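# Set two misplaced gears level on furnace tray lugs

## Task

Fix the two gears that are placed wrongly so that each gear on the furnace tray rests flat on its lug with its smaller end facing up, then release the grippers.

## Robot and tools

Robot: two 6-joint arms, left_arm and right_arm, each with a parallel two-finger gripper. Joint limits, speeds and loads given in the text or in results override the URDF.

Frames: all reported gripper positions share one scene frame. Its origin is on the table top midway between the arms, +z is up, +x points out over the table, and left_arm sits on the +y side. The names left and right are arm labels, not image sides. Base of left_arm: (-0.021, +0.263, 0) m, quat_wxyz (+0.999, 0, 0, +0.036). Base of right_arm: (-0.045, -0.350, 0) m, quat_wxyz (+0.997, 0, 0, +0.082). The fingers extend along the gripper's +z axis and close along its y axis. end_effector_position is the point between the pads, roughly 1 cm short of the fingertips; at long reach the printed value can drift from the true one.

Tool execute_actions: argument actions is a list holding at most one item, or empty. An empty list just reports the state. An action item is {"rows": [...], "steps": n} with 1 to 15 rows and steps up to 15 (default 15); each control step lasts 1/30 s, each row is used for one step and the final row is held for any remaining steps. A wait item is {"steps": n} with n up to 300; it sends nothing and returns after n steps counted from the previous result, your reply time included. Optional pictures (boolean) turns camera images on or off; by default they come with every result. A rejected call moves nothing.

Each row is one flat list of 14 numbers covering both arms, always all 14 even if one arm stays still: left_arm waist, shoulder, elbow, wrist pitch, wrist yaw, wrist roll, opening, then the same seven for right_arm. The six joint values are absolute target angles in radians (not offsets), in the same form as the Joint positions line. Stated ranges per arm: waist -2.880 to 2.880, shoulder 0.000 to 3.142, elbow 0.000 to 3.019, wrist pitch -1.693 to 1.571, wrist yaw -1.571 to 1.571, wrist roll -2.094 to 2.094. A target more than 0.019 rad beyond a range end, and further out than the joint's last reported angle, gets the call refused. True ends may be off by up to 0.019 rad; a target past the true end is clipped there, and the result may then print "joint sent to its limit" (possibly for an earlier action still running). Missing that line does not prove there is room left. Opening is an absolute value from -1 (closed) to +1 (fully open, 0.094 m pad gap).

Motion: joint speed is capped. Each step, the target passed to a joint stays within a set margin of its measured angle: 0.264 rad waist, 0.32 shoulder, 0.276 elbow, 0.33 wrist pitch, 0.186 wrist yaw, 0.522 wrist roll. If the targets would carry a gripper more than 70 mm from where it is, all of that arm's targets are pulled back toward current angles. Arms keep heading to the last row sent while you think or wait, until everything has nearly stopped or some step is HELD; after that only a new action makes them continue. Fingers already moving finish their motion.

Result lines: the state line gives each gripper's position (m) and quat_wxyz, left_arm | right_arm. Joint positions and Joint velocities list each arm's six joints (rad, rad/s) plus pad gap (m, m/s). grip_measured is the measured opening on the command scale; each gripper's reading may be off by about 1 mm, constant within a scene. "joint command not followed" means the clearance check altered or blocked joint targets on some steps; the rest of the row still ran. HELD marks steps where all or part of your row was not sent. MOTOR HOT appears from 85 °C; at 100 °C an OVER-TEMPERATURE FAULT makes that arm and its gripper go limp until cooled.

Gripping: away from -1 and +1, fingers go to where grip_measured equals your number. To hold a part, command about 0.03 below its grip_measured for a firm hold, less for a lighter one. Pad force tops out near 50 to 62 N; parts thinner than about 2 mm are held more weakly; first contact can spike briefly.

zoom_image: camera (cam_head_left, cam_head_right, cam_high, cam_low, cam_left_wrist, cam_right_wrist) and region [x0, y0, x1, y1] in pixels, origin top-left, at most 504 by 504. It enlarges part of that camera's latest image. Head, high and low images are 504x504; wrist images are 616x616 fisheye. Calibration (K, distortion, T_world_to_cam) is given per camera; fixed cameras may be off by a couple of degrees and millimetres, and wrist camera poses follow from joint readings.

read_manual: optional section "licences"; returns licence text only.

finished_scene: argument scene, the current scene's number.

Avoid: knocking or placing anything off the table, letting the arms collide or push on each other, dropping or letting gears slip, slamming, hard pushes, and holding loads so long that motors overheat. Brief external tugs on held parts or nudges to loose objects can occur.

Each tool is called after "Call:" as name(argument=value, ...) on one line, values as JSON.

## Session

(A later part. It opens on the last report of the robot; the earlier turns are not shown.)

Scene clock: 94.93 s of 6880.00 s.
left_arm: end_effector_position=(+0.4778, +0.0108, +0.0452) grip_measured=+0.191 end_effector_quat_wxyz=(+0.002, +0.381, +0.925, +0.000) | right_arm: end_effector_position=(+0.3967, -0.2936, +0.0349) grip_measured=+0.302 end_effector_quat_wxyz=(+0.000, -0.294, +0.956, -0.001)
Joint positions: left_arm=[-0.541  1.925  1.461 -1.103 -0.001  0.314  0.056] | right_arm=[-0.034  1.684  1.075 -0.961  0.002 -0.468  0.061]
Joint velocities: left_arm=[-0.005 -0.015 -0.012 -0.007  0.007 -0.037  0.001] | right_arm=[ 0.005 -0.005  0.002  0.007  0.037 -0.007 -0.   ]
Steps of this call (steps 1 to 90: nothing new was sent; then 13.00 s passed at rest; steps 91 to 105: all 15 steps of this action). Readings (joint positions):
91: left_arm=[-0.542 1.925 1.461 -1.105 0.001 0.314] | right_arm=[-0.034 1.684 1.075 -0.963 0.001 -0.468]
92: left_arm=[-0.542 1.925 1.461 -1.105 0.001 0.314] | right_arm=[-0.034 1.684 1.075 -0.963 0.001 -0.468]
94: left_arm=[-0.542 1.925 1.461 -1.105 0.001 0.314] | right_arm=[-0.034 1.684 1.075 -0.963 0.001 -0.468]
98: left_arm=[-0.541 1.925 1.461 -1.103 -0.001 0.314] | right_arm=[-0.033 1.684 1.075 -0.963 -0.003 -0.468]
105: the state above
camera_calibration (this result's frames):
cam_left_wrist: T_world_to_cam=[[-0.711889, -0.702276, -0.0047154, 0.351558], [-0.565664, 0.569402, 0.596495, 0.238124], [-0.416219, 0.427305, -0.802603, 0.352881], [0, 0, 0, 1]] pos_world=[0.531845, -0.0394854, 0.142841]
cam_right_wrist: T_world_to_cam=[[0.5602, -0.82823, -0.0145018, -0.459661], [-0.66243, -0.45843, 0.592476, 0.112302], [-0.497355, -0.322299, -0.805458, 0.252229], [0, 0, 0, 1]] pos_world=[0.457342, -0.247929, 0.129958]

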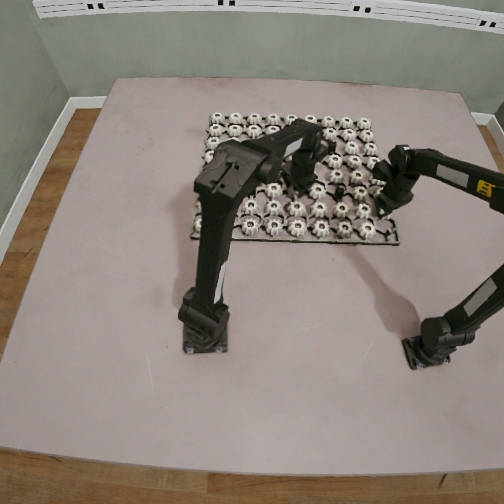

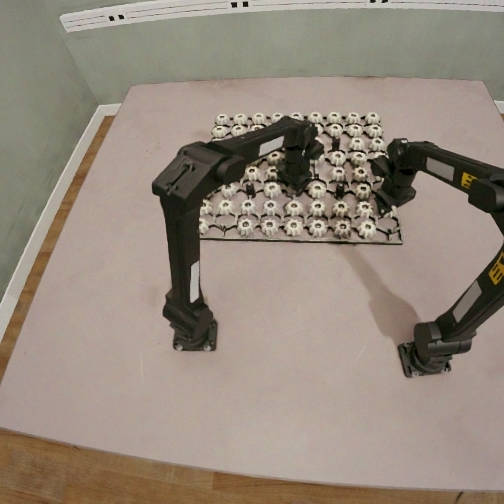

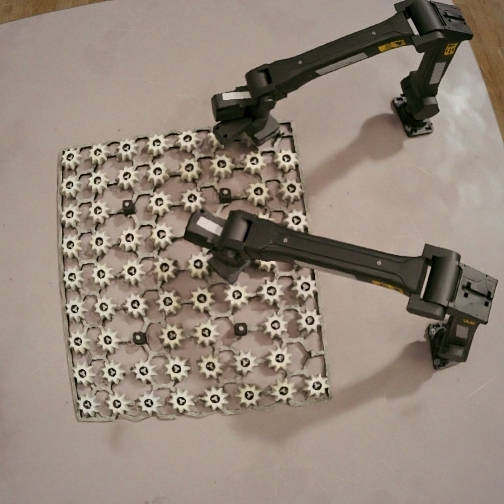

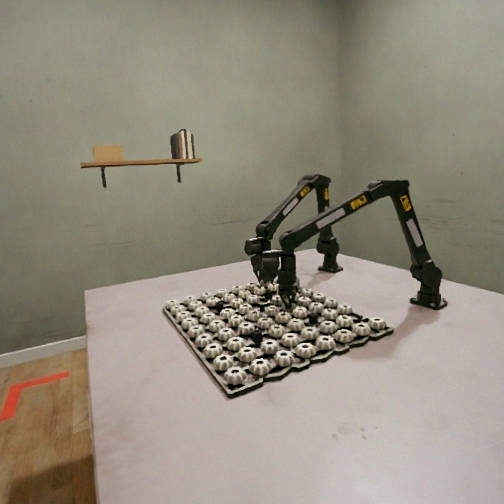

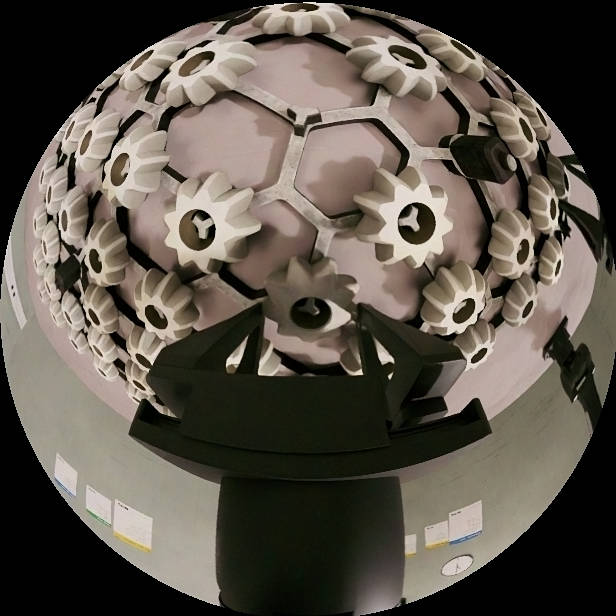

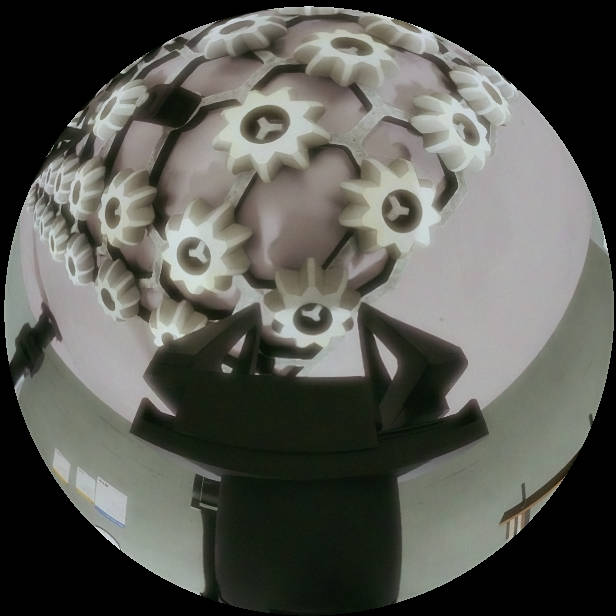

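Call:
execute_actions(actions=[{"rows":[[-0.54,1.88,1.46,-1.11,0,0.3,0.15,-0.036,1.64,1.08,-0.97,0,-0.48,0.5],[-0.54,1.88,1.46,-1.11,0,0.3,0.15,-0.036,1.64,1.08,-0.97,0,-0.48,0.5],[-0.54,1.88,1.46,-1.11,0,0.3,0.15,-0.036,1.64,1.08,-0.97,0,-0.48,0.5],[-0.54,1.88,1.46,-1.11,0,0.3,0.15,-0.036,1.64,1.08,-0.97,0,-0.48,0.5],[-0.54,1.85,1.46,-1.125,0,0.3,0.15,-0.036,1.6,1.08,-0.99,0,-0.48,0.5],[-0.54,1.85,1.46,-1.125,0,0.3,0.15,-0.036,1.6,1.08,-0.99,0,-0.48,0.5],[-0.54,1.85,1.46,-1.125,0,0.3,0.15,-0.036,1.6,1.08,-0.99,0,-0.48,0.5],[-0.54,1.85,1.46,-1.125,0,0.3,0.15,-0.036,1.6,1.08,-0.99,0,-0.48,0.5],[-0.54,1.81,1.46,-1.15,0,0.3,0.15,-0.036,1.55,1.08,-1.02,0,-0.48,0.5]],"steps":15}], pictures=false)

Call:
execute_actions(actions=[{"steps":15}], pictures=false)

Call:
execute_actions(actions=[{"rows":[[-0.54,1.7,1.4,-1.09,0,0.4,0.15,-0.036,1.45,1.03,-0.97,0,-0.44,1],[-0.54,1.59,1.33,-1.03,0,0.5,0.15,-0.036,1.35,0.99,-0.92,0,-0.4,1],[-0.54,1.48,1.26,-0.97,0,0.6,0.15,-0.036,1.25,0.94,-0.87,0,-0.36,1],[-0.54,1.37,1.19,-0.91,0,0.7,0.15,-0.036,1.15,0.9,-0.82,0,-0.32,1],[-0.54,1.26,1.12,-0.85,0,0.8,0.15,-0.036,1.05,0.85,-0.77,0,-0.28,1],[-0.54,1.15,1.05,-0.79,0,0.9,0.15,-0.036,0.95,0.8,-0.72,0,-0.24,1],[-0.54,1.04,0.98,-0.73,0,1.0,0.15,-0.036,0.85,0.76,-0.67,0,-0.2,1],[-0.54,0.93,0.91,-0.67,0,1.1,0.15,-0.036,0.75,0.71,-0.62,0,-0.16,1],[-0.54,0.82,0.84,-0.61,0,1.2,0.15,-0.036,0.65,0.66,-0.57,0,-0.12,1],[-0.54,0.71,0.77,-0.55,0,1.3,0.15,-0.036,0.55,0.62,-0.52,0,-0.08,1],[-0.54,0.6,0.7,-0.49,0,1.4,0.15,-0.036,0.45,0.57,-0.47,0,-0.04,1],[-0.54,0.49,0.63,-0.43,0,1.5,0.15,-0.036,0.35,0.52,-0.42,0,0,1],[-0.54,0.38,0.56,-0.37,0,1.57,0.15,-0.036,0.25,0.47,-0.37,0,0,1],[-0.54,0.27,0.49,-0.31,0,1.57,0.15,-0.036,0.18,0.42,-0.32,0,0,1],[-0.54,0.15,0.41,-0.22,0,1.57,0.15,-0.036,0.13,0.38,-0.27,0,0,1]],"steps":15}], pictures=false)

Call:
execute_actions(actions=[{"steps":30}], pictures=false)

Call:
execute_actions(actions=[{"rows":[[-0.62,0.15,0.41,-0.22,0,1.57,0.15,0.06,0.13,0.38,-0.27,0,0,1],[-0.70,0.15,0.41,-0.22,0,1.57,0.15,0.16,0.13,0.38,-0.27,0,0,1],[-0.78,0.15,0.41,-0.22,0,1.57,0.15,0.26,0.13,0.38,-0.27,0,0,1],[-0.86,0.15,0.41,-0.22,0,1.57,0.15,0.36,0.13,0.38,-0.27,0,0,1],[-0.94,0.15,0.41,-0.22,0,1.57,0.15,0.46,0.13,0.38,-0.27,0,0,1],[-1.02,0.15,0.41,-0.22,0,1.57,0.15,0.56,0.13,0.38,-0.27,0,0,1],[-1.10,0.15,0.41,-0.22,0,1.57,0.15,0.66,0.13,0.38,-0.27,0,0,1],[-1.18,0.15,0.41,-0.22,0,1.57,0.15,0.76,0.13,0.38,-0.27,0,0,1],[-1.26,0.15,0.41,-0.22,0,1.57,0.15,0.86,0.13,0.38,-0.27,0,0,1],[-1.34,0.15,0.41,-0.22,0,1.57,0.15,0.96,0.13,0.38,-0.27,0,0,1],[-1.42,0.15,0.41,-0.22,0,1.57,0.15,1.06,0.13,0.38,-0.27,0,0,1],[-1.50,0.15,0.41,-0.22,0,1.57,0.15,1.16,0.13,0.38,-0.27,0,0,1],[-1.58,0.15,0.41,-0.22,0,1.57,0.15,1.26,0.13,0.38,-0.27,0,0,1],[-1.65,0.15,0.41,-0.22,0,1.57,0.15,1.33,0.13,0.38,-0.27,0,0,1],[-1.685,0.15,0.41,-0.22,0,1.57,0.15,1.37,0.13,0.38,-0.27,0,0,1]],"steps":15}], pictures=false)

Call:
execute_actions(actions=[{"steps":45}])

Scene clock: 138.60 s of 6880.00 s.
left_arm: end_effector_position=(+0.4727, +0.0135, +0.0835) grip_measured=+0.191 end_effector_quat_wxyz=(+0.019, +0.381, +0.924, -0.001) | right_arm: end_effector_position=(+0.3933, -0.2940, +0.0907) grip_measured=+0.498 end_effector_quat_wxyz=(+0.043, -0.294, +0.955, -0.008)
Joint positions: left_arm=[-0.541  1.851  1.457 -1.14  -0.002  0.314  0.056] | right_arm=[-0.034  1.549  1.073 -1.008  0.002 -0.468  0.07 ]
Joint velocities: left_arm=[-0.015 -0.278 -0.002 -0.051  0.037  0.051 -0.001] | right_arm=[-0.005 -0.181 -0.012  0.007 -0.007  0.037 -0.001]
Steps of this call (steps 1 to 15: the robot went on to your last target; steps 16 to 90: nothing new was sent; then 40.17 s passed at rest; steps 91 to 105: all 15 steps of this action). Readings (joint positions):
91: left_arm=[-0.541 1.925 1.461 -1.103 -0.001 0.314] | right_arm=[-0.034 1.683 1.075 -0.961 0.002 -0.468]
92: left_arm=[-0.541 1.924 1.461 -1.103 -0.001 0.314] | right_arm=[-0.034 1.681 1.075 -0.961 0.002 -0.468]
94: left_arm=[-0.541 1.924 1.461 -1.103 -0.001 0.314] | right_arm=[-0.034 1.673 1.075 -0.961 0.002 -0.468]
98: left_arm=[-0.541 1.913 1.458 -1.110 -0.002 0.314] | right_arm=[-0.034 1.636 1.074 -0.977 0.002 -0.468]
105: the state above

Scene clock: 139.10 s of 6880.00 s.
left_arm: end_effector_position=(+0.4723, +0.0136, +0.0932) grip_measured=+0.191 end_effector_quat_wxyz=(+0.026, +0.381, +0.924, -0.001) | right_arm: end_effector_position=(+0.3931, -0.2940, +0.0922) grip_measured=+0.498 end_effector_quat_wxyz=(+0.044, -0.294, +0.955, -0.009)
Joint positions: left_arm=[-0.541  1.832  1.456 -1.143 -0.002  0.314  0.056] | right_arm=[-0.034  1.545  1.073 -1.01   0.002 -0.468  0.07 ]
Joint velocities: left_arm=[ 0.005 -0.005 -0.012 -0.002  0.007 -0.051 -0.   ] | right_arm=[-0.005 -0.005 -0.012  0.002  0.066 -0.022 -0.001]
Steps of this call (steps 1 to 15: the robot went on to your last target). Readings (joint positions):
1: left_arm=[-0.541 1.843 1.457 -1.141 -0.002 0.314] | right_arm=[-0.034 1.545 1.073 -1.008 0.002 -0.468]
2: left_arm=[-0.541 1.838 1.457 -1.142 -0.002 0.314] | right_arm=[-0.034 1.544 1.073 -1.008 0.002 -0.468]
4: left_arm=[-0.541 1.832 1.457 -1.142 -0.002 0.314] | right_arm=[-0.034 1.545 1.073 -1.009 0.002 -0.468]
8: left_arm=[-0.541 1.832 1.456 -1.143 -0.002 0.314] | right_arm=[-0.034 1.545 1.073 -1.010 0.002 -0.468]
15: the state above

Scene clock: 139.60 s of 6880.00 s.
left_arm: end_effector_position=(+0.3112, +0.0950, +0.1964) grip_measured=+0.192 end_effector_quat_wxyz=(+0.400, +0.688, +0.580, +0.172) | right_arm: end_effector_position=(+0.2595, -0.3114, +0.3121) grip_measured=+1.000 end_effector_quat_wxyz=(+0.612, -0.089, +0.786, +0.009)
Joint positions: left_arm=[-0.541  0.817  0.541 -0.393 -0.002  1.274  0.056] | right_arm=[-0.034  0.354  0.481 -0.381  0.002 -0.098  0.094]
Joint velocities: left_arm=[-0.015 -3.453 -2.054  2.142 -0.037  1.897 -0.001] | right_arm=[-0.015 -3.717 -1.277  1.521  0.022  0.579  0.   ]
Steps of this call (steps 1 to 15: all 15 steps of this action). Readings (joint positions):
1: left_arm=[-0.541 1.825 1.448 -1.132 -0.002 0.324] | right_arm=[-0.034 1.540 1.067 -1.002 0.002 -0.466]
2: left_arm=[-0.541 1.808 1.422 -1.104 -0.002 0.346] | right_arm=[-0.034 1.522 1.048 -0.979 0.002 -0.457]
4: left_arm=[-0.541 1.743 1.338 -1.042 -0.002 0.409] | right_arm=[-0.034 1.439 0.976 -0.920 0.002 -0.429]
8: left_arm=[-0.541 1.503 1.075 -0.836 -0.002 0.665] | right_arm=[-0.034 1.142 0.803 -0.758 0.002 -0.329]
15: the state above

Scene clock: 140.60 s of 6880.00 s.
left_arm: end_effector_position=(+0.2264, +0.1378, +0.3387) grip_measured=+0.192 end_effector_quat_wxyz=(+0.600, +0.604, +0.378, +0.364) | right_arm: end_effector_position=(+0.2261, -0.3157, +0.3240) grip_measured=+1.000 end_effector_quat_wxyz=(+0.688, -0.051, +0.723, +0.039)
Joint positions: left_arm=[-0.541  0.162  0.383 -0.236 -0.002  1.556  0.056] | right_arm=[-0.034  0.137  0.367 -0.282  0.002 -0.013  0.094]
Joint velocities: left_arm=[ 0.005 -0.015 -0.002  0.002 -0.051  0.022  0.   ] | right_arm=[-0.005  0.005  0.002  0.007  0.051 -0.081  0.   ]
Steps of this call (steps 1 to 30: the robot went on to your last target). Readings (joint positions):
1: left_arm=[-0.541 0.699 0.477 -0.337 -0.002 1.331] | right_arm=[-0.034 0.235 0.442 -0.341 0.002 -0.081]
2: left_arm=[-0.541 0.585 0.430 -0.311 -0.002 1.374] | right_arm=[-0.034 0.136 0.416 -0.318 0.002 -0.067]
4: left_arm=[-0.541 0.385 0.387 -0.303 -0.002 1.424] | right_arm=[-0.034 0.034 0.397 -0.294 0.002 -0.047]
8: left_arm=[-0.541 0.131 0.383 -0.250 -0.002 1.498] | right_arm=[-0.034 0.078 0.393 -0.282 0.002 -0.027]
30: the state above

Scene clock: 141.10 s of 6880.00 s.
left_arm: end_effector_position=(-0.0091, -0.0143, +0.3387) grip_measured=+0.192 end_effector_quat_wxyz=(+0.702, +0.712, +0.021, +0.011) | right_arm: end_effector_position=(+0.0100, -0.0823, +0.3240) grip_measured=+1.000 end_effector_quat_wxyz=(+0.536, -0.462, +0.559, +0.432)
Joint positions: left_arm=[-1.597  0.162  0.383 -0.236  0.002  1.557  0.056] | right_arm=[ 1.206  0.137  0.367 -0.282  0.    -0.011  0.094]
Joint velocities: left_arm=[-2.007  0.005  0.002 -0.007  0.007 -0.081  0.001] | right_arm=[ 2.857  0.005 -0.002 -0.017 -0.007 -0.022  0.   ]
Steps of this call (steps 1 to 15: all 15 steps of this action). Readings (joint positions):
1: left_arm=[-0.546 0.162 0.383 -0.236 -0.004 1.557] | right_arm=[-0.027 0.137 0.367 -0.282 0.003 -0.012]
2: left_arm=[-0.568 0.162 0.383 -0.236 -0.008 1.557] | right_arm=[0.002 0.137 0.367 -0.282 0.005 -0.012]
4: left_arm=[-0.675 0.162 0.383 -0.236 -0.011 1.557] | right_arm=[0.139 0.137 0.367 -0.282 0.005 -0.011]
8: left_arm=[-1.031 0.162 0.383 -0.236 -0.003 1.557] | right_arm=[0.520 0.137 0.367 -0.282 0.002 -0.011]
15: the state above

Scene clock: 142.60 s of 6880.00 s.
left_arm: end_effector_position=(-0.0348, -0.0142, +0.3387) grip_measured=+0.192 end_effector_quat_wxyz=(+0.701, +0.712, -0.012, -0.021) | right_arm: end_effector_position=(-0.0359, -0.0768, +0.3240) grip_measured=+1.000 end_effector_quat_wxyz=(+0.497, -0.507, +0.518, +0.476)
Joint positions: left_arm=[-1.69   0.162  0.383 -0.236  0.002  1.558  0.056] | right_arm=[ 1.374  0.137  0.367 -0.282 -0.002 -0.011  0.094]
Joint velocities: left_arm=[ 0.005 -0.015 -0.007  0.012 -0.022 -0.007 -0.002] | right_arm=[-0.015 -0.015 -0.007  0.012  0.066  0.037  0.   ]
Steps of this call (steps 1 to 30: the robot went on to your last target; steps 31 to 45: nothing new was sent). Readings (joint positions):
1: left_arm=[-1.656 0.162 0.383 -0.236 0.005 1.557] | right_arm=[1.295 0.137 0.367 -0.282 -0.001 -0.011]
2: left_arm=[-1.695 0.162 0.383 -0.236 0.008 1.557] | right_arm=[1.360 0.137 0.367 -0.282 -0.003 -0.011]
4: left_arm=[-1.717 0.162 0.383 -0.236 0.009 1.557] | right_arm=[1.408 0.137 0.367 -0.282 -0.004 -0.011]
8: left_arm=[-1.695 0.162 0.383 -0.236 0.002 1.558] | right_arm=[1.381 0.137 0.367 -0.282 -0.002 -0.011]
45: the state above
All arms were judged still, so your last target was given up. Only a new action makes them travel on or press farther. Fingers that are still opening or closing keep moving.
camera_calibration (this result's frames):
cam_left_wrist: T_world_to_cam=[[-0.00243743, 0.0124974, -0.999919, 0.342365], [0.828458, 0.560029, 0.00497999, 0.036091], [0.560046, -0.828379, -0.0117186, 0.134073], [0, 0, 0, 1]] pos_world=[-0.104153, 0.0865728, 0.343728]
cam_right_wrist: T_world_to_cam=[[0.999864, -0.0149221, 0.00703511, 0.037622], [-0.00400706, -0.633339, -0.773864, 0.206674], [0.0160033, 0.77373, -0.633313, 0.386675], [0, 0, 0, 1]] pos_world=[-0.0429768, -0.167726, 0.404559]

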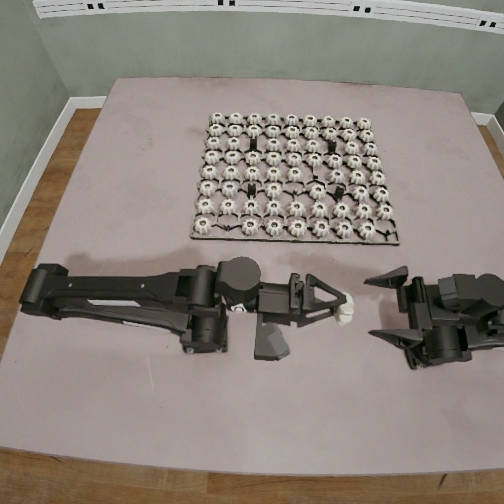

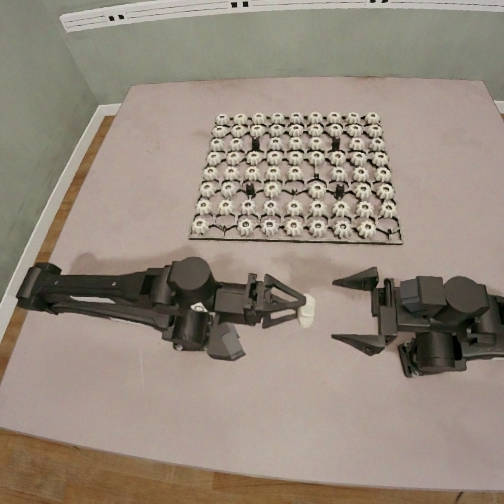

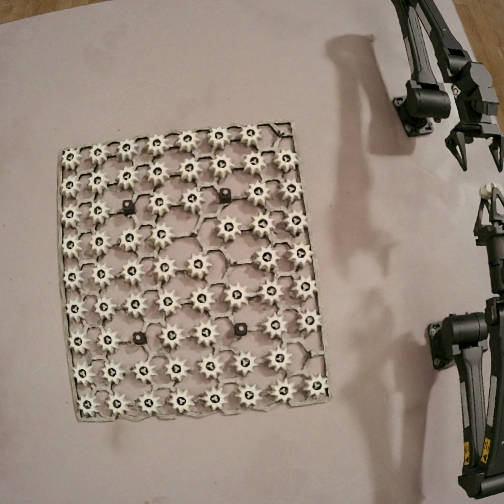

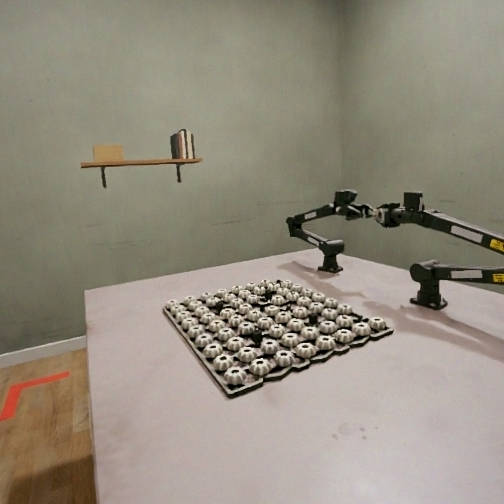

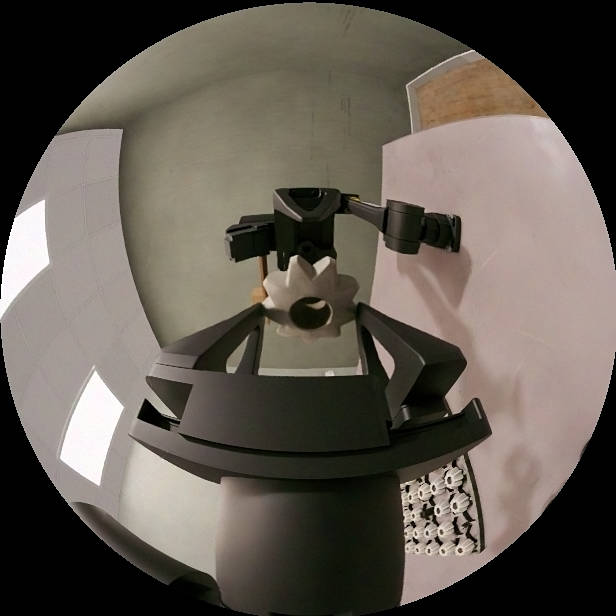

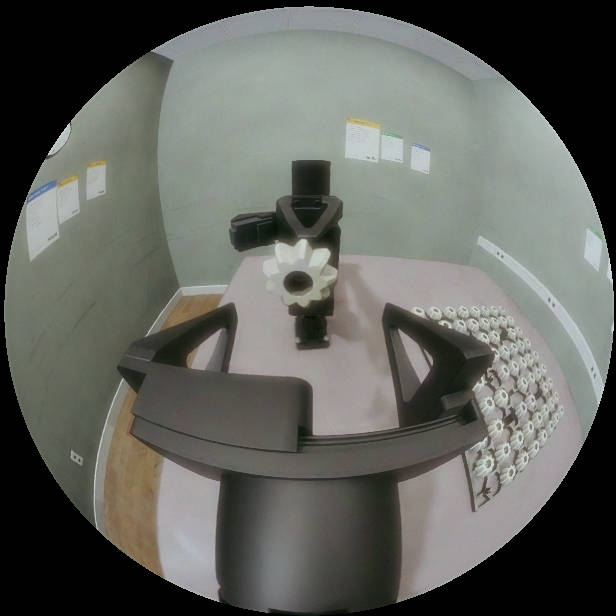

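Call:
execute_actions(actions=[{"rows":[[-1.685,0.19,0.41,-0.165,0,1.57,0.15,1.405,0.13,0.38,-0.27,0,0,1],[-1.685,0.19,0.41,-0.165,0,1.57,0.15,1.405,0.13,0.38,-0.27,0,0,1],[-1.685,0.23,0.41,-0.115,0,1.57,0.15,1.405,0.13,0.38,-0.27,0,0,1],[-1.685,0.23,0.41,-0.115,0,1.57,0.15,1.405,0.13,0.38,-0.27,0,0,1],[-1.685,0.27,0.41,-0.065,0,1.57,0.15,1.405,0.13,0.38,-0.27,0,0,1],[-1.685,0.27,0.41,-0.065,0,1.57,0.15,1.405,0.13,0.38,-0.27,0,0,1],[-1.685,0.31,0.41,-0.015,0,1.57,0.15,1.405,0.13,0.38,-0.27,0,0,1],[-1.685,0.31,0.41,-0.015,0,1.57,0.15,1.405,0.13,0.38,-0.27,0,0,1],[-1.685,0.35,0.41,0.035,0,1.57,0.15,1.405,0.13,0.38,-0.27,0,0,1],[-1.685,0.35,0.41,0.035,0,1.57,0.15,1.405,0.13,0.38,-0.27,0,0,1],[-1.685,0.39,0.41,0.085,0,1.57,0.15,1.405,0.13,0.38,-0.27,0,0,1],[-1.685,0.39,0.41,0.085,0,1.57,0.15,1.405,0.13,0.38,-0.27,0,0,1],[-1.685,0.43,0.41,0.135,0,1.57,0.15,1.405,0.13,0.38,-0.27,0,0,1]],"steps":15}], pictures=false)

Call:
execute_actions(actions=[{"steps":30}])

Scene clock: 159.37 s of 6880.00 s.
left_arm: end_effector_position=(-0.0374, -0.0699, +0.3391) grip_measured=+0.192 end_effector_quat_wxyz=(+0.717, +0.697, -0.012, -0.022) | right_arm: end_effector_position=(-0.0431, -0.0767, +0.3240) grip_measured=+1.000 end_effector_quat_wxyz=(+0.491, -0.514, +0.511, +0.483)
Joint positions: left_arm=[-1.69   0.43   0.383  0.075  0.002  1.558  0.056] | right_arm=[ 1.4    0.137  0.367 -0.282 -0.001 -0.011  0.094]
Joint velocities: left_arm=[-0.005  0.415 -0.012  0.422 -0.007 -0.037 -0.001] | right_arm=[-0.005 -0.015  0.002  0.012 -0.037 -0.022  0.   ]
Steps of this call (steps 1 to 90: nothing new was sent; then 13.27 s passed at rest; steps 91 to 105: all 15 steps of this action). Readings (joint positions):
91: left_arm=[-1.690 0.164 0.383 -0.231 0.002 1.558] | right_arm=[1.375 0.137 0.367 -0.282 -0.001 -0.011]
92: left_arm=[-1.690 0.169 0.383 -0.221 0.002 1.558] | right_arm=[1.381 0.137 0.367 -0.282 -0.001 -0.011]
94: left_arm=[-1.690 0.192 0.383 -0.184 0.002 1.558] | right_arm=[1.394 0.137 0.367 -0.282 -0.001 -0.011]
98: left_arm=[-1.690 0.278 0.383 -0.087 0.002 1.558] | right_arm=[1.400 0.137 0.367 -0.282 -0.001 -0.011]
105: the state above

Scene clock: 160.37 s of 6880.00 s.
left_arm: end_effector_position=(-0.0376, -0.0737, +0.3383) grip_measured=+0.192 end_effector_quat_wxyz=(+0.717, +0.696, -0.012, -0.022) | right_arm: end_effector_position=(-0.0431, -0.0767, +0.3240) grip_measured=+1.000 end_effector_quat_wxyz=(+0.491, -0.514, +0.511, +0.483)
Joint positions: left_arm=[-1.69   0.45   0.383  0.097  0.002  1.558  0.056] | right_arm=[ 1.4    0.137  0.367 -0.282 -0.001 -0.011  0.094]
Joint velocities: left_arm=[-0.005  0.005 -0.002 -0.012  0.007 -0.007  0.   ] | right_arm=[-0.005 -0.015 -0.002 -0.002 -0.051 -0.022  0.   ]
Steps of this call (steps 1 to 30: the robot went on to your last target). Readings (joint positions):
1: left_arm=[-1.690 0.441 0.383 0.085 0.002 1.558] | right_arm=[1.400 0.137 0.367 -0.282 -0.001 -0.011]
2: left_arm=[-1.690 0.447 0.383 0.088 0.002 1.558] | right_arm=[1.400 0.137 0.367 -0.282 -0.001 -0.011]
4: left_arm=[-1.690 0.450 0.383 0.091 0.002 1.558] | right_arm=[1.400 0.137 0.367 -0.282 -0.001 -0.011]
8: left_arm=[-1.690 0.450 0.383 0.097 0.002 1.558] | right_arm=[1.400 0.137 0.367 -0.282 -0.001 -0.011]
30: the state above
All arms were judged still, so your last target was given up. Only a new action makes them travel on or press farther. Fingers that are still opening or closing keep moving.
camera_calibration (this result's frames):
cam_left_wrist: T_world_to_cam=[[-0.00451786, -0.032844, -0.99945, 0.339176], [0.82844, 0.55964, -0.0221358, 0.0808316], [0.560059, -0.828085, 0.0246809, 0.0740024], [0, 0, 0, 1]] pos_world=[-0.106878, 0.0271835, 0.338952]
cam_right_wrist: T_world_to_cam=[[0.99991, 0.0113988, 0.00705477, 0.0468743], [0.0126786, -0.633225, -0.773864, 0.20747], [-0.00435385, 0.773883, -0.633313, 0.385806], [0, 0, 0, 1]] pos_world=[-0.0478208, -0.167728, 0.404559]

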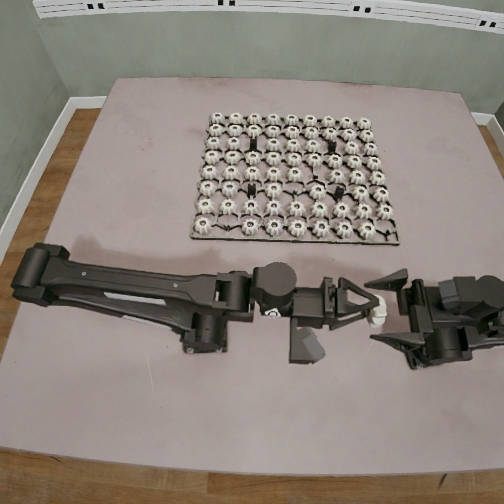

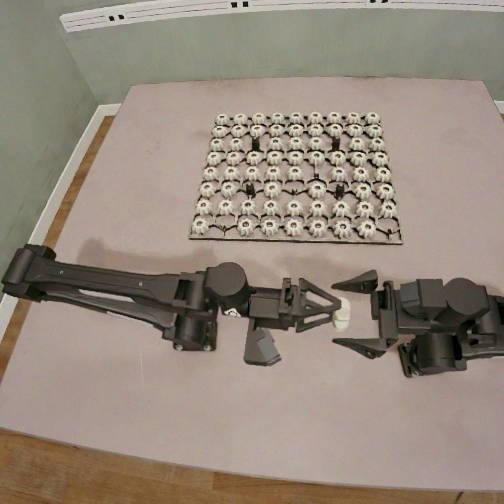

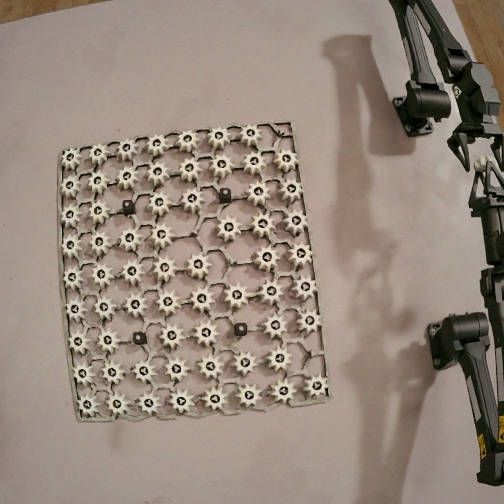

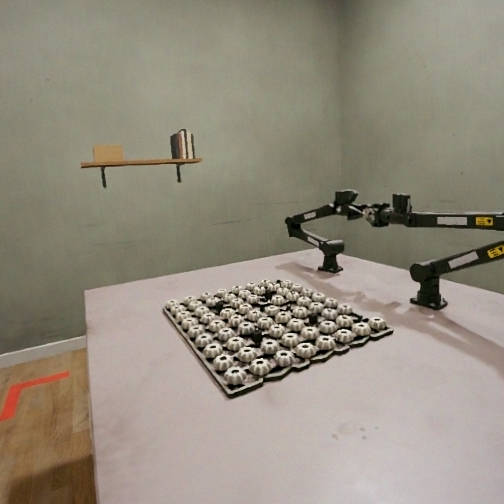

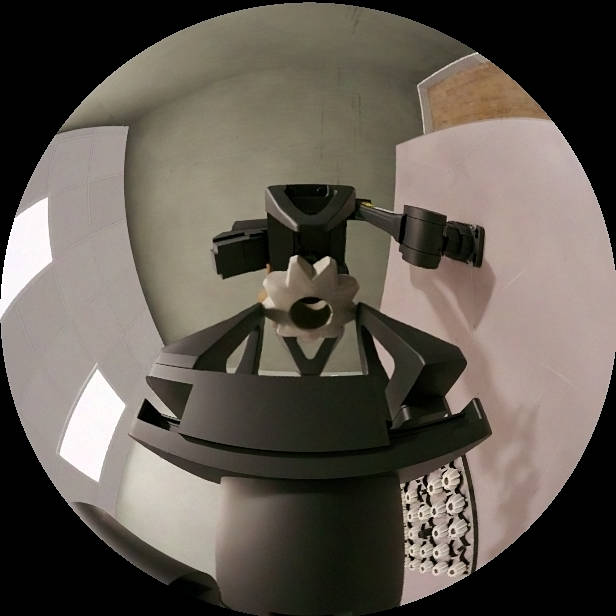

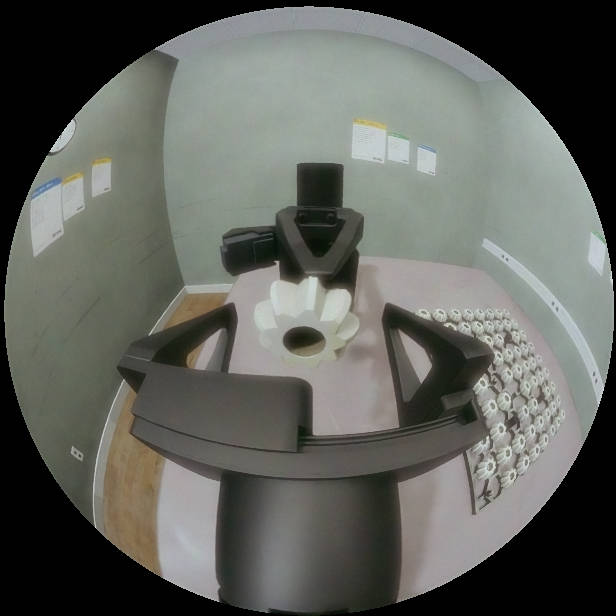

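Good enough; close right.

Call:
execute_actions(actions=[{"rows":[[-1.685,0.44,0.41,0.135,0,1.57,0.15,1.412,0.13,0.38,-0.27,0,0,0.6],[-1.685,0.44,0.41,0.135,0,1.57,0.15,1.412,0.13,0.38,-0.27,0,0,0.5],[-1.685,0.44,0.41,0.135,0,1.57,0.15,1.412,0.13,0.38,-0.27,0,0,0.4],[-1.685,0.44,0.41,0.135,0,1.57,0.15,1.412,0.13,0.38,-0.27,0,0,0.35],[-1.685,0.44,0.41,0.135,0,1.57,0.15,1.412,0.13,0.38,-0.27,0,0,0.3],[-1.685,0.44,0.41,0.135,0,1.57,0.15,1.412,0.13,0.38,-0.27,0,0,0.25],[-1.685,0.44,0.41,0.135,0,1.57,0.15,1.412,0.13,0.38,-0.27,0,0,0.2],[-1.685,0.44,0.41,0.135,0,1.57,0.15,1.412,0.13,0.38,-0.27,0,0,0.15],[-1.685,0.44,0.41,0.135,0,1.57,0.15,1.412,0.13,0.38,-0.27,0,0,0.12]],"steps":15}], pictures=false)

Scene clock: 173.37 s of 6880.00 s.
left_arm: end_effector_position=(-0.0374, -0.0737, +0.3383) grip_measured=+0.192 end_effector_quat_wxyz=(+0.717, +0.696, -0.012, -0.021) | right_arm: end_effector_position=(-0.0444, -0.0767, +0.3240) grip_measured=+0.204 end_effector_quat_wxyz=(+0.490, -0.515, +0.510, +0.484)
Joint positions: left_arm=[-1.69   0.45   0.383  0.097  0.001  1.558  0.056] | right_arm=[ 1.405  0.137  0.367 -0.282 -0.001 -0.011  0.057]
Joint velocities: left_arm=[-0.015 -0.005 -0.007  0.012 -0.051  0.051 -0.001] | right_arm=[-0.005 -0.015  0.002  0.007  0.007  0.037  0.   ]
Steps of this call (steps 1 to 90: nothing new was sent; then 9.50 s passed at rest; steps 91 to 105: all 15 steps of this action). Readings (joint positions):
91: left_arm=[-1.690 0.450 0.383 0.097 0.002 1.558] | right_arm=[1.401 0.137 0.367 -0.282 -0.001 -0.011]
92: left_arm=[-1.690 0.450 0.383 0.097 0.002 1.558] | right_arm=[1.401 0.137 0.367 -0.282 -0.001 -0.011]
94: left_arm=[-1.690 0.450 0.383 0.097 0.002 1.558] | right_arm=[1.404 0.137 0.367 -0.282 -0.001 -0.011]
98: left_arm=[-1.690 0.450 0.383 0.097 0.001 1.558] | right_arm=[1.405 0.137 0.367 -0.282 -0.001 -0.011]
105: the state above

Call:
execute_actions(actions=[{"rows":[[-1.685,0.44,0.41,0.1,0,1.57,0.8,1.41,0.13,0.38,-0.25,0,0,0.165]],"steps":10}], pictures=false)

Call:
execute_actions(actions=[{"rows":[[-1.685,0.4,0.41,0.05,0,1.57,0.8,1.41,0.13,0.38,-0.25,0,0,0.165],[-1.685,0.4,0.41,0.05,0,1.57,0.8,1.41,0.13,0.38,-0.25,0,0,0.165],[-1.685,0.35,0.41,0.0,0,1.57,0.8,1.41,0.13,0.38,-0.25,0,0,0.165],[-1.685,0.35,0.41,0.0,0,1.57,0.8,1.41,0.13,0.38,-0.25,0,0,0.165],[-1.685,0.3,0.41,-0.05,0,1.57,0.8,1.41,0.13,0.38,-0.25,0,0,0.165],[-1.685,0.3,0.41,-0.05,0,1.57,0.8,1.41,0.13,0.38,-0.25,0,0,0.165],[-1.685,0.25,0.41,-0.1,0,1.57,0.8,1.41,0.13,0.38,-0.25,0,0,0.165],[-1.685,0.25,0.41,-0.1,0,1.57,0.8,1.41,0.13,0.38,-0.25,0,0,0.165],[-1.685,0.18,0.41,-0.17,0,1.57,0.8,1.41,0.13,0.38,-0.25,0,0,0.165]],"steps":15}], pictures=false)

Call:
execute_actions(actions=[{"rows":[[0.8,0.18,0.41,-0.17,0,1.57,0.8,1.41,0.13,0.38,-0.25,0,0,0.165]],"steps":15}], pictures=false)

Call:
execute_actions(actions=[{"steps":30}], pictures=false)

Call:
execute_actions(actions=[{"rows":[[0.8,0.18,0.41,-0.17,0,1.57,0.8,1.35,0.25,0.5,-0.32,0,0,0.165],[0.8,0.18,0.41,-0.17,0,1.57,0.8,1.28,0.37,0.6,-0.4,0,0,0.165],[0.8,0.18,0.41,-0.17,0,1.57,0.8,1.21,0.5,0.7,-0.47,0,0,0.165],[0.8,0.18,0.41,-0.17,0,1.57,0.8,1.14,0.62,0.8,-0.55,0,0,0.165],[0.8,0.18,0.41,-0.17,0,1.57,0.8,1.07,0.75,0.9,-0.62,0,0,0.165],[0.8,0.18,0.41,-0.17,0,1.57,0.8,1.0,0.87,1.0,-0.7,0,0,0.165],[0.8,0.18,0.41,-0.17,0,1.57,0.8,0.93,1.0,1.1,-0.77,0,-0.1,0.165],[0.8,0.18,0.41,-0.17,0,1.57,0.8,0.86,1.12,1.2,-0.85,0,-0.1,0.165],[0.8,0.18,0.41,-0.17,0,1.57,0.8,0.79,1.25,1.3,-0.92,0,-0.18,0.165],[0.8,0.18,0.41,-0.17,0,1.57,0.8,0.72,1.37,1.4,-1.0,0,-0.18,0.165],[0.8,0.18,0.41,-0.17,0,1.57,0.8,0.65,1.5,1.5,-1.07,0,-0.18,0.165],[0.8,0.18,0.41,-0.17,0,1.57,0.8,0.58,1.62,1.6,-1.15,0,-0.18,0.165],[0.8,0.18,0.41,-0.17,0,1.57,0.8,0.52,1.75,1.7,-1.22,0,-0.18,0.165],[0.8,0.18,0.41,-0.17,0,1.57,0.8,0.47,1.85,1.8,-1.3,0,-0.18,0.165],[0.8,0.18,0.41,-0.17,0,1.57,0.8,0.444,1.95,1.88,-1.356,0,-0.18,0.165]],"steps":15}], pictures=false)

Call:
execute_actions(actions=[{"steps":60}], pictures=false)

Call:
execute_actions(actions=[{"rows":[[0.8,0.18,0.41,-0.17,0,1.57,0.8,0.444,1.98,1.83,-1.356,0,-0.18,0.165],[0.8,0.18,0.41,-0.17,0,1.57,0.8,0.444,1.98,1.83,-1.356,0,-0.18,0.165],[0.8,0.18,0.41,-0.17,0,1.57,0.8,0.444,1.98,1.83,-1.356,0,-0.18,0.165],[0.8,0.18,0.41,-0.17,0,1.57,0.8,0.444,1.98,1.83,-1.356,0,-0.18,0.165],[0.8,0.18,0.41,-0.17,0,1.57,0.8,0.444,1.98,1.83,-1.356,0,-0.18,0.165],[0.8,0.18,0.41,-0.17,0,1.57,0.8,0.444,2.015,1.81,-1.356,0,-0.18,0.165]],"steps":15}], pictures=false)

Call:
execute_actions(actions=[{"steps":30}])

Scene clock: 226.20 s of 6880.00 s.
left_arm: end_effector_position=(-0.0374, -0.0733, +0.3390) grip_measured=+0.797 end_effector_quat_wxyz=(+0.718, +0.695, -0.012, -0.021) | right_arm: end_effector_position=(-0.0444, -0.0759, +0.3176) grip_measured=+0.204 end_effector_quat_wxyz=(+0.487, -0.518, +0.513, +0.482)
Joint positions: left_arm=[-1.69   0.447  0.383  0.096  0.001  1.558  0.084] | right_arm=[ 1.405  0.137  0.357 -0.281 -0.001 -0.011  0.057]
Joint velocities: left_arm=[-0.005  0.005 -0.017 -0.022  0.007 -0.007  0.   ] | right_arm=[-0.024 -0.005  0.002 -0.002  0.007  0.066 -0.001]
Steps of this call (steps 1 to 15: the robot went on to your last target; steps 16 to 90: nothing new was sent; then 49.50 s passed at rest; steps 91 to 100: all 10 steps of this action). Readings (joint positions):
91: left_arm=[-1.690 0.450 0.383 0.096 0.001 1.558] | right_arm=[1.405 0.137 0.367 -0.281 -0.001 -0.011]
92: left_arm=[-1.690 0.449 0.383 0.096 0.001 1.558] | right_arm=[1.405 0.137 0.366 -0.281 -0.001 -0.011]
94: left_arm=[-1.690 0.448 0.383 0.096 0.001 1.558] | right_arm=[1.405 0.137 0.362 -0.281 -0.001 -0.011]
98: left_arm=[-1.690 0.448 0.383 0.096 0.001 1.558] | right_arm=[1.405 0.137 0.357 -0.281 -0.001 -0.011]
100: the state above

Scene clock: 226.70 s of 6880.00 s.
left_arm: end_effector_position=(-0.0347, -0.0141, +0.3579) grip_measured=+0.797 end_effector_quat_wxyz=(+0.729, +0.684, -0.011, -0.022) | right_arm: end_effector_position=(-0.0444, -0.0759, +0.3176) grip_measured=+0.204 end_effector_quat_wxyz=(+0.487, -0.518, +0.513, +0.482)
Joint positions: left_arm=[-1.69   0.164  0.383 -0.156  0.001  1.558  0.084] | right_arm=[ 1.405  0.137  0.357 -0.281 -0.001 -0.011  0.057]
Joint velocities: left_arm=[ 0.005  0.034 -0.007 -0.071 -0.066  0.007  0.   ] | right_arm=[-0.005  0.005 -0.007  0.002 -0.051 -0.007 -0.   ]
Steps of this call (steps 1 to 15: all 15 steps of this action). Readings (joint positions):
1: left_arm=[-1.690 0.445 0.383 0.089 0.001 1.558] | right_arm=[1.405 0.137 0.357 -0.281 -0.001 -0.011]
2: left_arm=[-1.690 0.438 0.383 0.076 0.001 1.558] | right_arm=[1.405 0.137 0.357 -0.281 -0.001 -0.011]
4: left_arm=[-1.690 0.408 0.383 0.036 0.001 1.558] | right_arm=[1.405 0.137 0.357 -0.281 -0.001 -0.011]
8: left_arm=[-1.690 0.298 0.383 -0.057 0.001 1.558] | right_arm=[1.405 0.137 0.357 -0.281 -0.001 -0.011]
15: the state above

Scene clock: 227.20 s of 6880.00 s.
left_arm: end_effector_position=(+0.2459, +0.1827, +0.3544) grip_measured=+0.797 end_effector_quat_wxyz=(+0.584, +0.550, +0.415, +0.429) | right_arm: end_effector_position=(-0.0444, -0.0759, +0.3176) grip_measured=+0.204 end_effector_quat_wxyz=(+0.487, -0.518, +0.513, +0.482)
Joint positions: left_arm=[-0.364  0.17   0.383 -0.163 -0.     1.558  0.084] | right_arm=[ 1.405  0.137  0.357 -0.281 -0.001 -0.011  0.057]
Joint velocities: left_arm=[ 2.847 -0.005  0.017 -0.002 -0.095 -0.11   0.001] | right_arm=[ 0.005 -0.005 -0.017 -0.007 -0.037 -0.007  0.001]
Steps of this call (steps 1 to 15: all 15 steps of this action). Readings (joint positions):
1: left_arm=[-1.669 0.165 0.383 -0.159 0.007 1.558] | right_arm=[1.405 0.137 0.357 -0.281 -0.001 -0.011]
2: left_arm=[-1.608 0.166 0.383 -0.161 0.008 1.558] | right_arm=[1.405 0.137 0.357 -0.281 -0.001 -0.011]
4: left_arm=[-1.433 0.168 0.383 -0.162 0.005 1.558] | right_arm=[1.405 0.137 0.357 -0.281 -0.001 -0.011]
8: left_arm=[-1.047 0.170 0.383 -0.163 0.001 1.558] | right_arm=[1.405 0.137 0.357 -0.281 -0.001 -0.011]
15: the state above

Scene clock: 228.20 s of 6880.00 s.
left_arm: end_effector_position=(+0.1571, +0.4778, +0.3544) grip_measured=+0.797 end_effector_quat_wxyz=(+0.250, +0.229, +0.650, +0.680) | right_arm: end_effector_position=(-0.0444, -0.0759, +0.3176) grip_measured=+0.204 end_effector_quat_wxyz=(+0.487, -0.518, +0.513, +0.482)
Joint positions: left_arm=[ 0.804  0.17   0.383 -0.163 -0.002  1.558  0.084] | right_arm=[ 1.405  0.137  0.357 -0.281 -0.001 -0.011  0.057]
Joint velocities: left_arm=[-0.015  0.005  0.002 -0.002 -0.037 -0.066  0.   ] | right_arm=[-0.005  0.015  0.007 -0.002  0.037 -0.007 -0.   ]
Steps of this call (steps 1 to 30: the robot went on to your last target). Readings (joint positions):
1: left_arm=[-0.267 0.170 0.383 -0.163 -0.000 1.558] | right_arm=[1.405 0.137 0.357 -0.281 -0.001 -0.011]
2: left_arm=[-0.169 0.170 0.383 -0.163 -0.000 1.558] | right_arm=[1.405 0.137 0.357 -0.281 -0.001 -0.011]
4: left_arm=[0.026 0.170 0.383 -0.163 -0.000 1.558] | right_arm=[1.405 0.137 0.357 -0.281 -0.001 -0.011]
8: left_arm=[0.416 0.170 0.383 -0.163 -0.000 1.558] | right_arm=[1.405 0.137 0.357 -0.281 -0.001 -0.011]
30: the state above

Scene clock: 228.70 s of 6880.00 s.
left_arm: end_effector_position=(+0.1571, +0.4778, +0.3544) grip_measured=+0.797 end_effector_quat_wxyz=(+0.250, +0.229, +0.650, +0.680) | right_arm: end_effector_position=(+0.2225, -0.0670, +0.2073) grip_measured=+0.204 end_effector_quat_wxyz=(+0.148, -0.440, +0.884, +0.056)
Joint positions: left_arm=[ 0.804  0.17   0.383 -0.163 -0.002  1.558  0.084] | right_arm=[ 0.65   1.17   0.999 -1.082 -0.004 -0.109  0.057]
Joint velocities: left_arm=[ 0.005 -0.005 -0.002 -0.017 -0.125 -0.051  0.   ] | right_arm=[-1.578  2.261  1.253 -1.853 -0.081 -0.198  0.   ]
Steps of this call (steps 1 to 15: all 15 steps of this action). Readings (joint positions):
1: left_arm=[0.804 0.170 0.383 -0.163 -0.002 1.558] | right_arm=[1.401 0.145 0.362 -0.290 -0.003 -0.011]
2: left_arm=[0.804 0.170 0.383 -0.163 -0.002 1.558] | right_arm=[1.386 0.171 0.382 -0.319 -0.004 -0.011]
4: left_arm=[0.804 0.170 0.383 -0.163 -0.002 1.558] | right_arm=[1.314 0.290 0.461 -0.407 -0.008 -0.011]
8: left_arm=[0.804 0.170 0.383 -0.163 -0.002 1.558] | right_arm=[1.070 0.613 0.667 -0.634 -0.008 -0.028]
15: the state above

Scene clock: 230.70 s of 6880.00 s.
left_arm: end_effector_position=(+0.1571, +0.4778, +0.3544) grip_measured=+0.797 end_effector_quat_wxyz=(+0.250, +0.229, +0.650, +0.680) | right_arm: end_effector_position=(+0.4704, +0.0024, +0.1339) grip_measured=+0.195 end_effector_quat_wxyz=(+0.021, -0.375, +0.927, +0.003)
Joint positions: left_arm=[ 0.804  0.17   0.383 -0.163 -0.002  1.558  0.084] | right_arm=[ 0.438  1.991  1.81  -1.346  0.002 -0.167  0.056]
Joint velocities: left_arm=[-0.015 -0.015  0.007  0.007 -0.022 -0.066  0.   ] | right_arm=[-0.005  0.005 -0.002 -0.012 -0.037 -0.022  0.001]
Steps of this call (steps 1 to 60: the robot went on to your last target). Readings (joint positions):
1: left_arm=[0.804 0.170 0.383 -0.163 -0.002 1.558] | right_arm=[0.598 1.246 1.043 -1.142 -0.003 -0.116]
2: left_arm=[0.804 0.170 0.383 -0.163 -0.002 1.558] | right_arm=[0.552 1.324 1.088 -1.194 -0.001 -0.122]
4: left_arm=[0.804 0.170 0.383 -0.163 -0.002 1.558] | right_arm=[0.482 1.484 1.185 -1.266 0.002 -0.131]
8: left_arm=[0.804 0.170 0.383 -0.163 -0.002 1.558] | right_arm=[0.426 1.799 1.395 -1.316 0.004 -0.143]
60: the state above
All arms were judged still, so your last target was given up. Only a new action makes them travel on or press farther. Fingers that are still opening or closing keep moving.

Scene clock: 231.20 s of 6880.00 s.
left_arm: end_effector_position=(+0.1571, +0.4778, +0.3544) grip_measured=+0.797 end_effector_quat_wxyz=(+0.250, +0.229, +0.650, +0.680) | right_arm: end_effector_position=(+0.4658, -0.0008, +0.1018) grip_measured=+0.195 end_effector_quat_wxyz=(-0.008, -0.375, +0.927, -0.003)
Joint positions: left_arm=[ 0.804  0.17   0.383 -0.163 -0.002  1.558  0.084] | right_arm=[ 0.438  2.035  1.795 -1.346  0.002 -0.167  0.056]
Joint velocities: left_arm=[-0.015 -0.024 -0.027  0.002 -0.007 -0.007 -0.   ] | right_arm=[ 0.005  0.112 -0.061 -0.002 -0.051 -0.007 -0.001]
Steps of this call (steps 1 to 15: all 15 steps of this action). Readings (joint positions):
1: left_arm=[0.804 0.170 0.383 -0.163 -0.002 1.558] | right_arm=[0.438 1.991 1.810 -1.346 0.002 -0.167]
2: left_arm=[0.804 0.170 0.383 -0.163 -0.002 1.558] | right_arm=[0.438 1.991 1.810 -1.346 0.002 -0.167]
4: left_arm=[0.804 0.170 0.383 -0.163 -0.002 1.558] | right_arm=[0.438 1.992 1.810 -1.346 0.002 -0.167]
8: left_arm=[0.804 0.170 0.383 -0.163 -0.002 1.558] | right_arm=[0.438 1.999 1.808 -1.346 0.002 -0.167]
15: the state above

Scene clock: 232.20 s of 6880.00 s.
left_arm: end_effector_position=(+0.1571, +0.4778, +0.3544) grip_measured=+0.797 end_effector_quat_wxyz=(+0.250, +0.229, +0.650, +0.680) | right_arm: end_effector_position=(+0.4646, -0.0016, +0.0958) grip_measured=+0.195 end_effector_quat_wxyz=(-0.013, -0.375, +0.927, -0.004)
Joint positions: left_arm=[ 0.804  0.17   0.383 -0.163 -0.002  1.558  0.084] | right_arm=[ 0.438  2.043  1.791 -1.346  0.002 -0.167  0.056]
Joint velocities: left_arm=[-0.015 -0.005 -0.002  0.002  0.051 -0.007  0.   ] | right_arm=[-0.015  0.005  0.012 -0.012 -0.022  0.066  0.   ]
Steps of this call (steps 1 to 15: the robot went on to your last target; steps 16 to 30: nothing new was sent). Readings (joint positions):
1: left_arm=[0.804 0.170 0.383 -0.163 -0.002 1.558] | right_arm=[0.438 2.039 1.793 -1.346 0.002 -0.167]
2: left_arm=[0.804 0.170 0.383 -0.163 -0.002 1.558] | right_arm=[0.438 2.041 1.792 -1.346 0.002 -0.167]
4: left_arm=[0.804 0.170 0.383 -0.163 -0.002 1.558] | right_arm=[0.438 2.043 1.791 -1.346 0.002 -0.167]
8: left_arm=[0.804 0.170 0.383 -0.163 -0.002 1.558] | right_arm=[0.438 2.043 1.791 -1.346 0.002 -0.167]
30: the state above
All arms were judged still, so your last target was given up. Only a new action makes them travel on or press farther. Fingers that are still opening or closing keep moving.
camera_calibration (this result's frames):
cam_left_wrist: T_world_to_cam=[[0.0355937, 0.0381422, -0.998638, 0.33376], [-0.998184, 0.0499518, -0.0336696, 0.145827], [0.0485995, 0.998023, 0.0398509, -0.37629], [0, 0, 0, 1]] pos_world=[0.15197, 0.355531, 0.353211]
cam_right_wrist: T_world_to_cam=[[0.692516, -0.721156, -0.0188862, -0.315861], [-0.560958, -0.554772, 0.614454, 0.205628], [-0.453595, -0.414925, -0.788726, 0.407121], [0, 0, 0, 1]] pos_world=[0.518756, 0.0552167, 0.188793]

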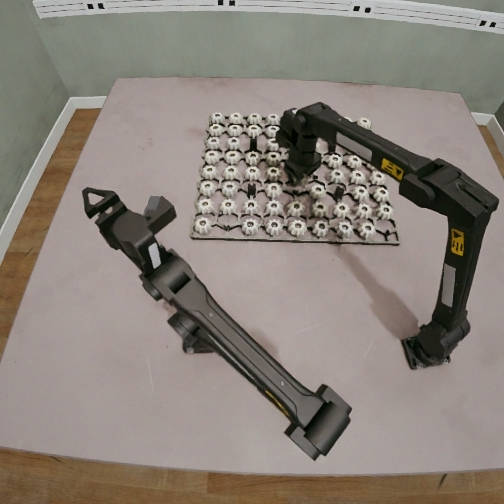

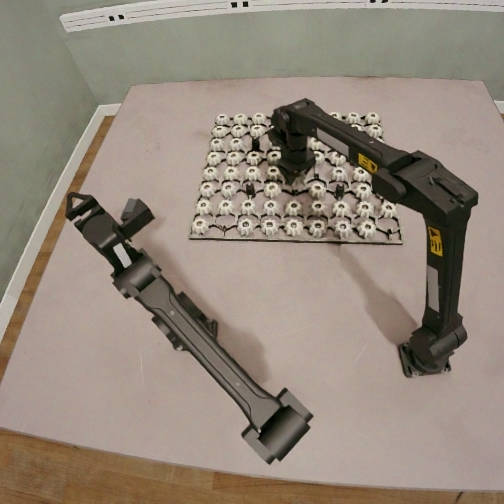

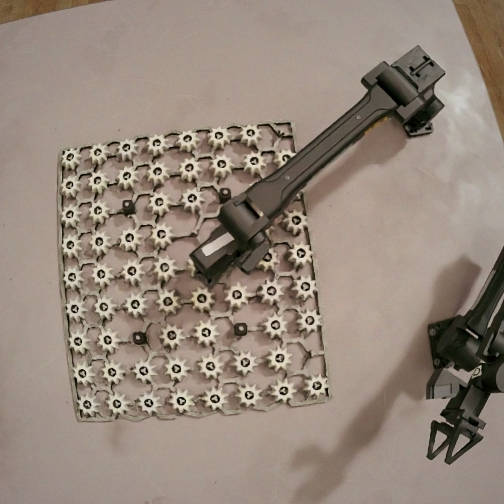

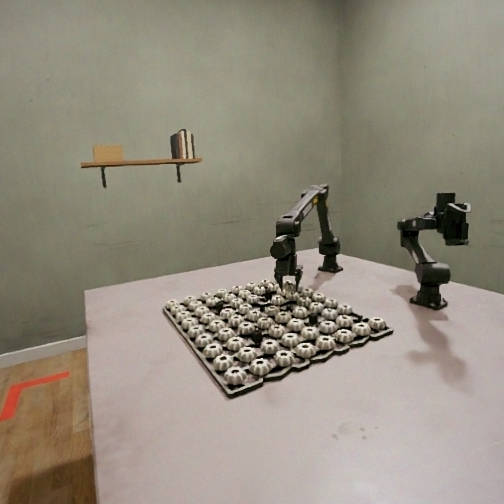

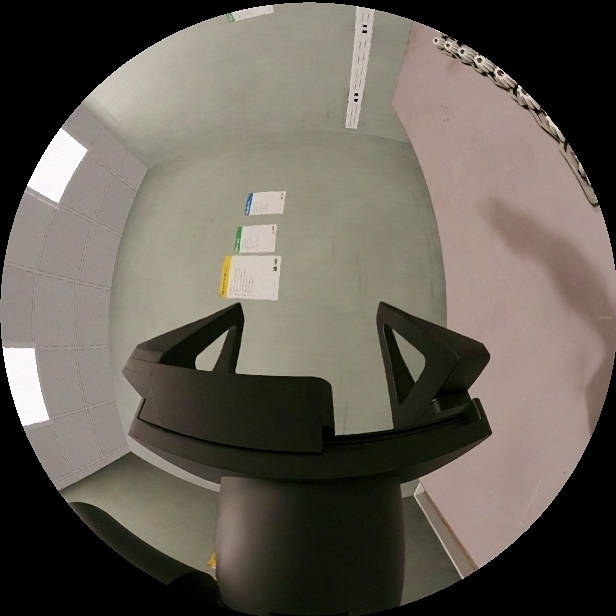

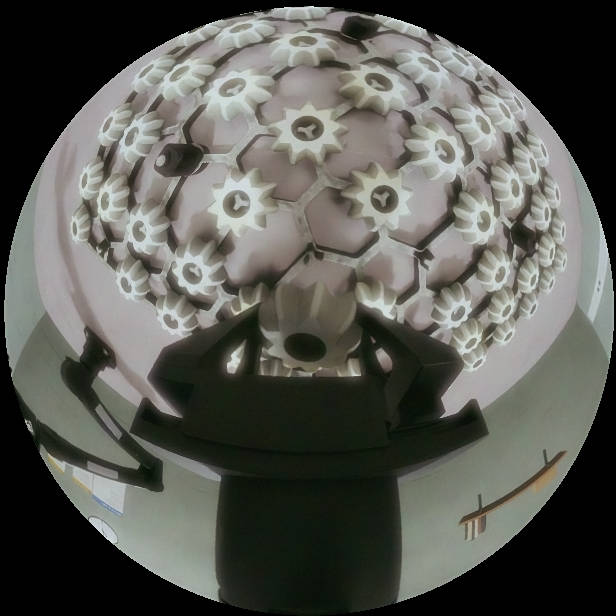

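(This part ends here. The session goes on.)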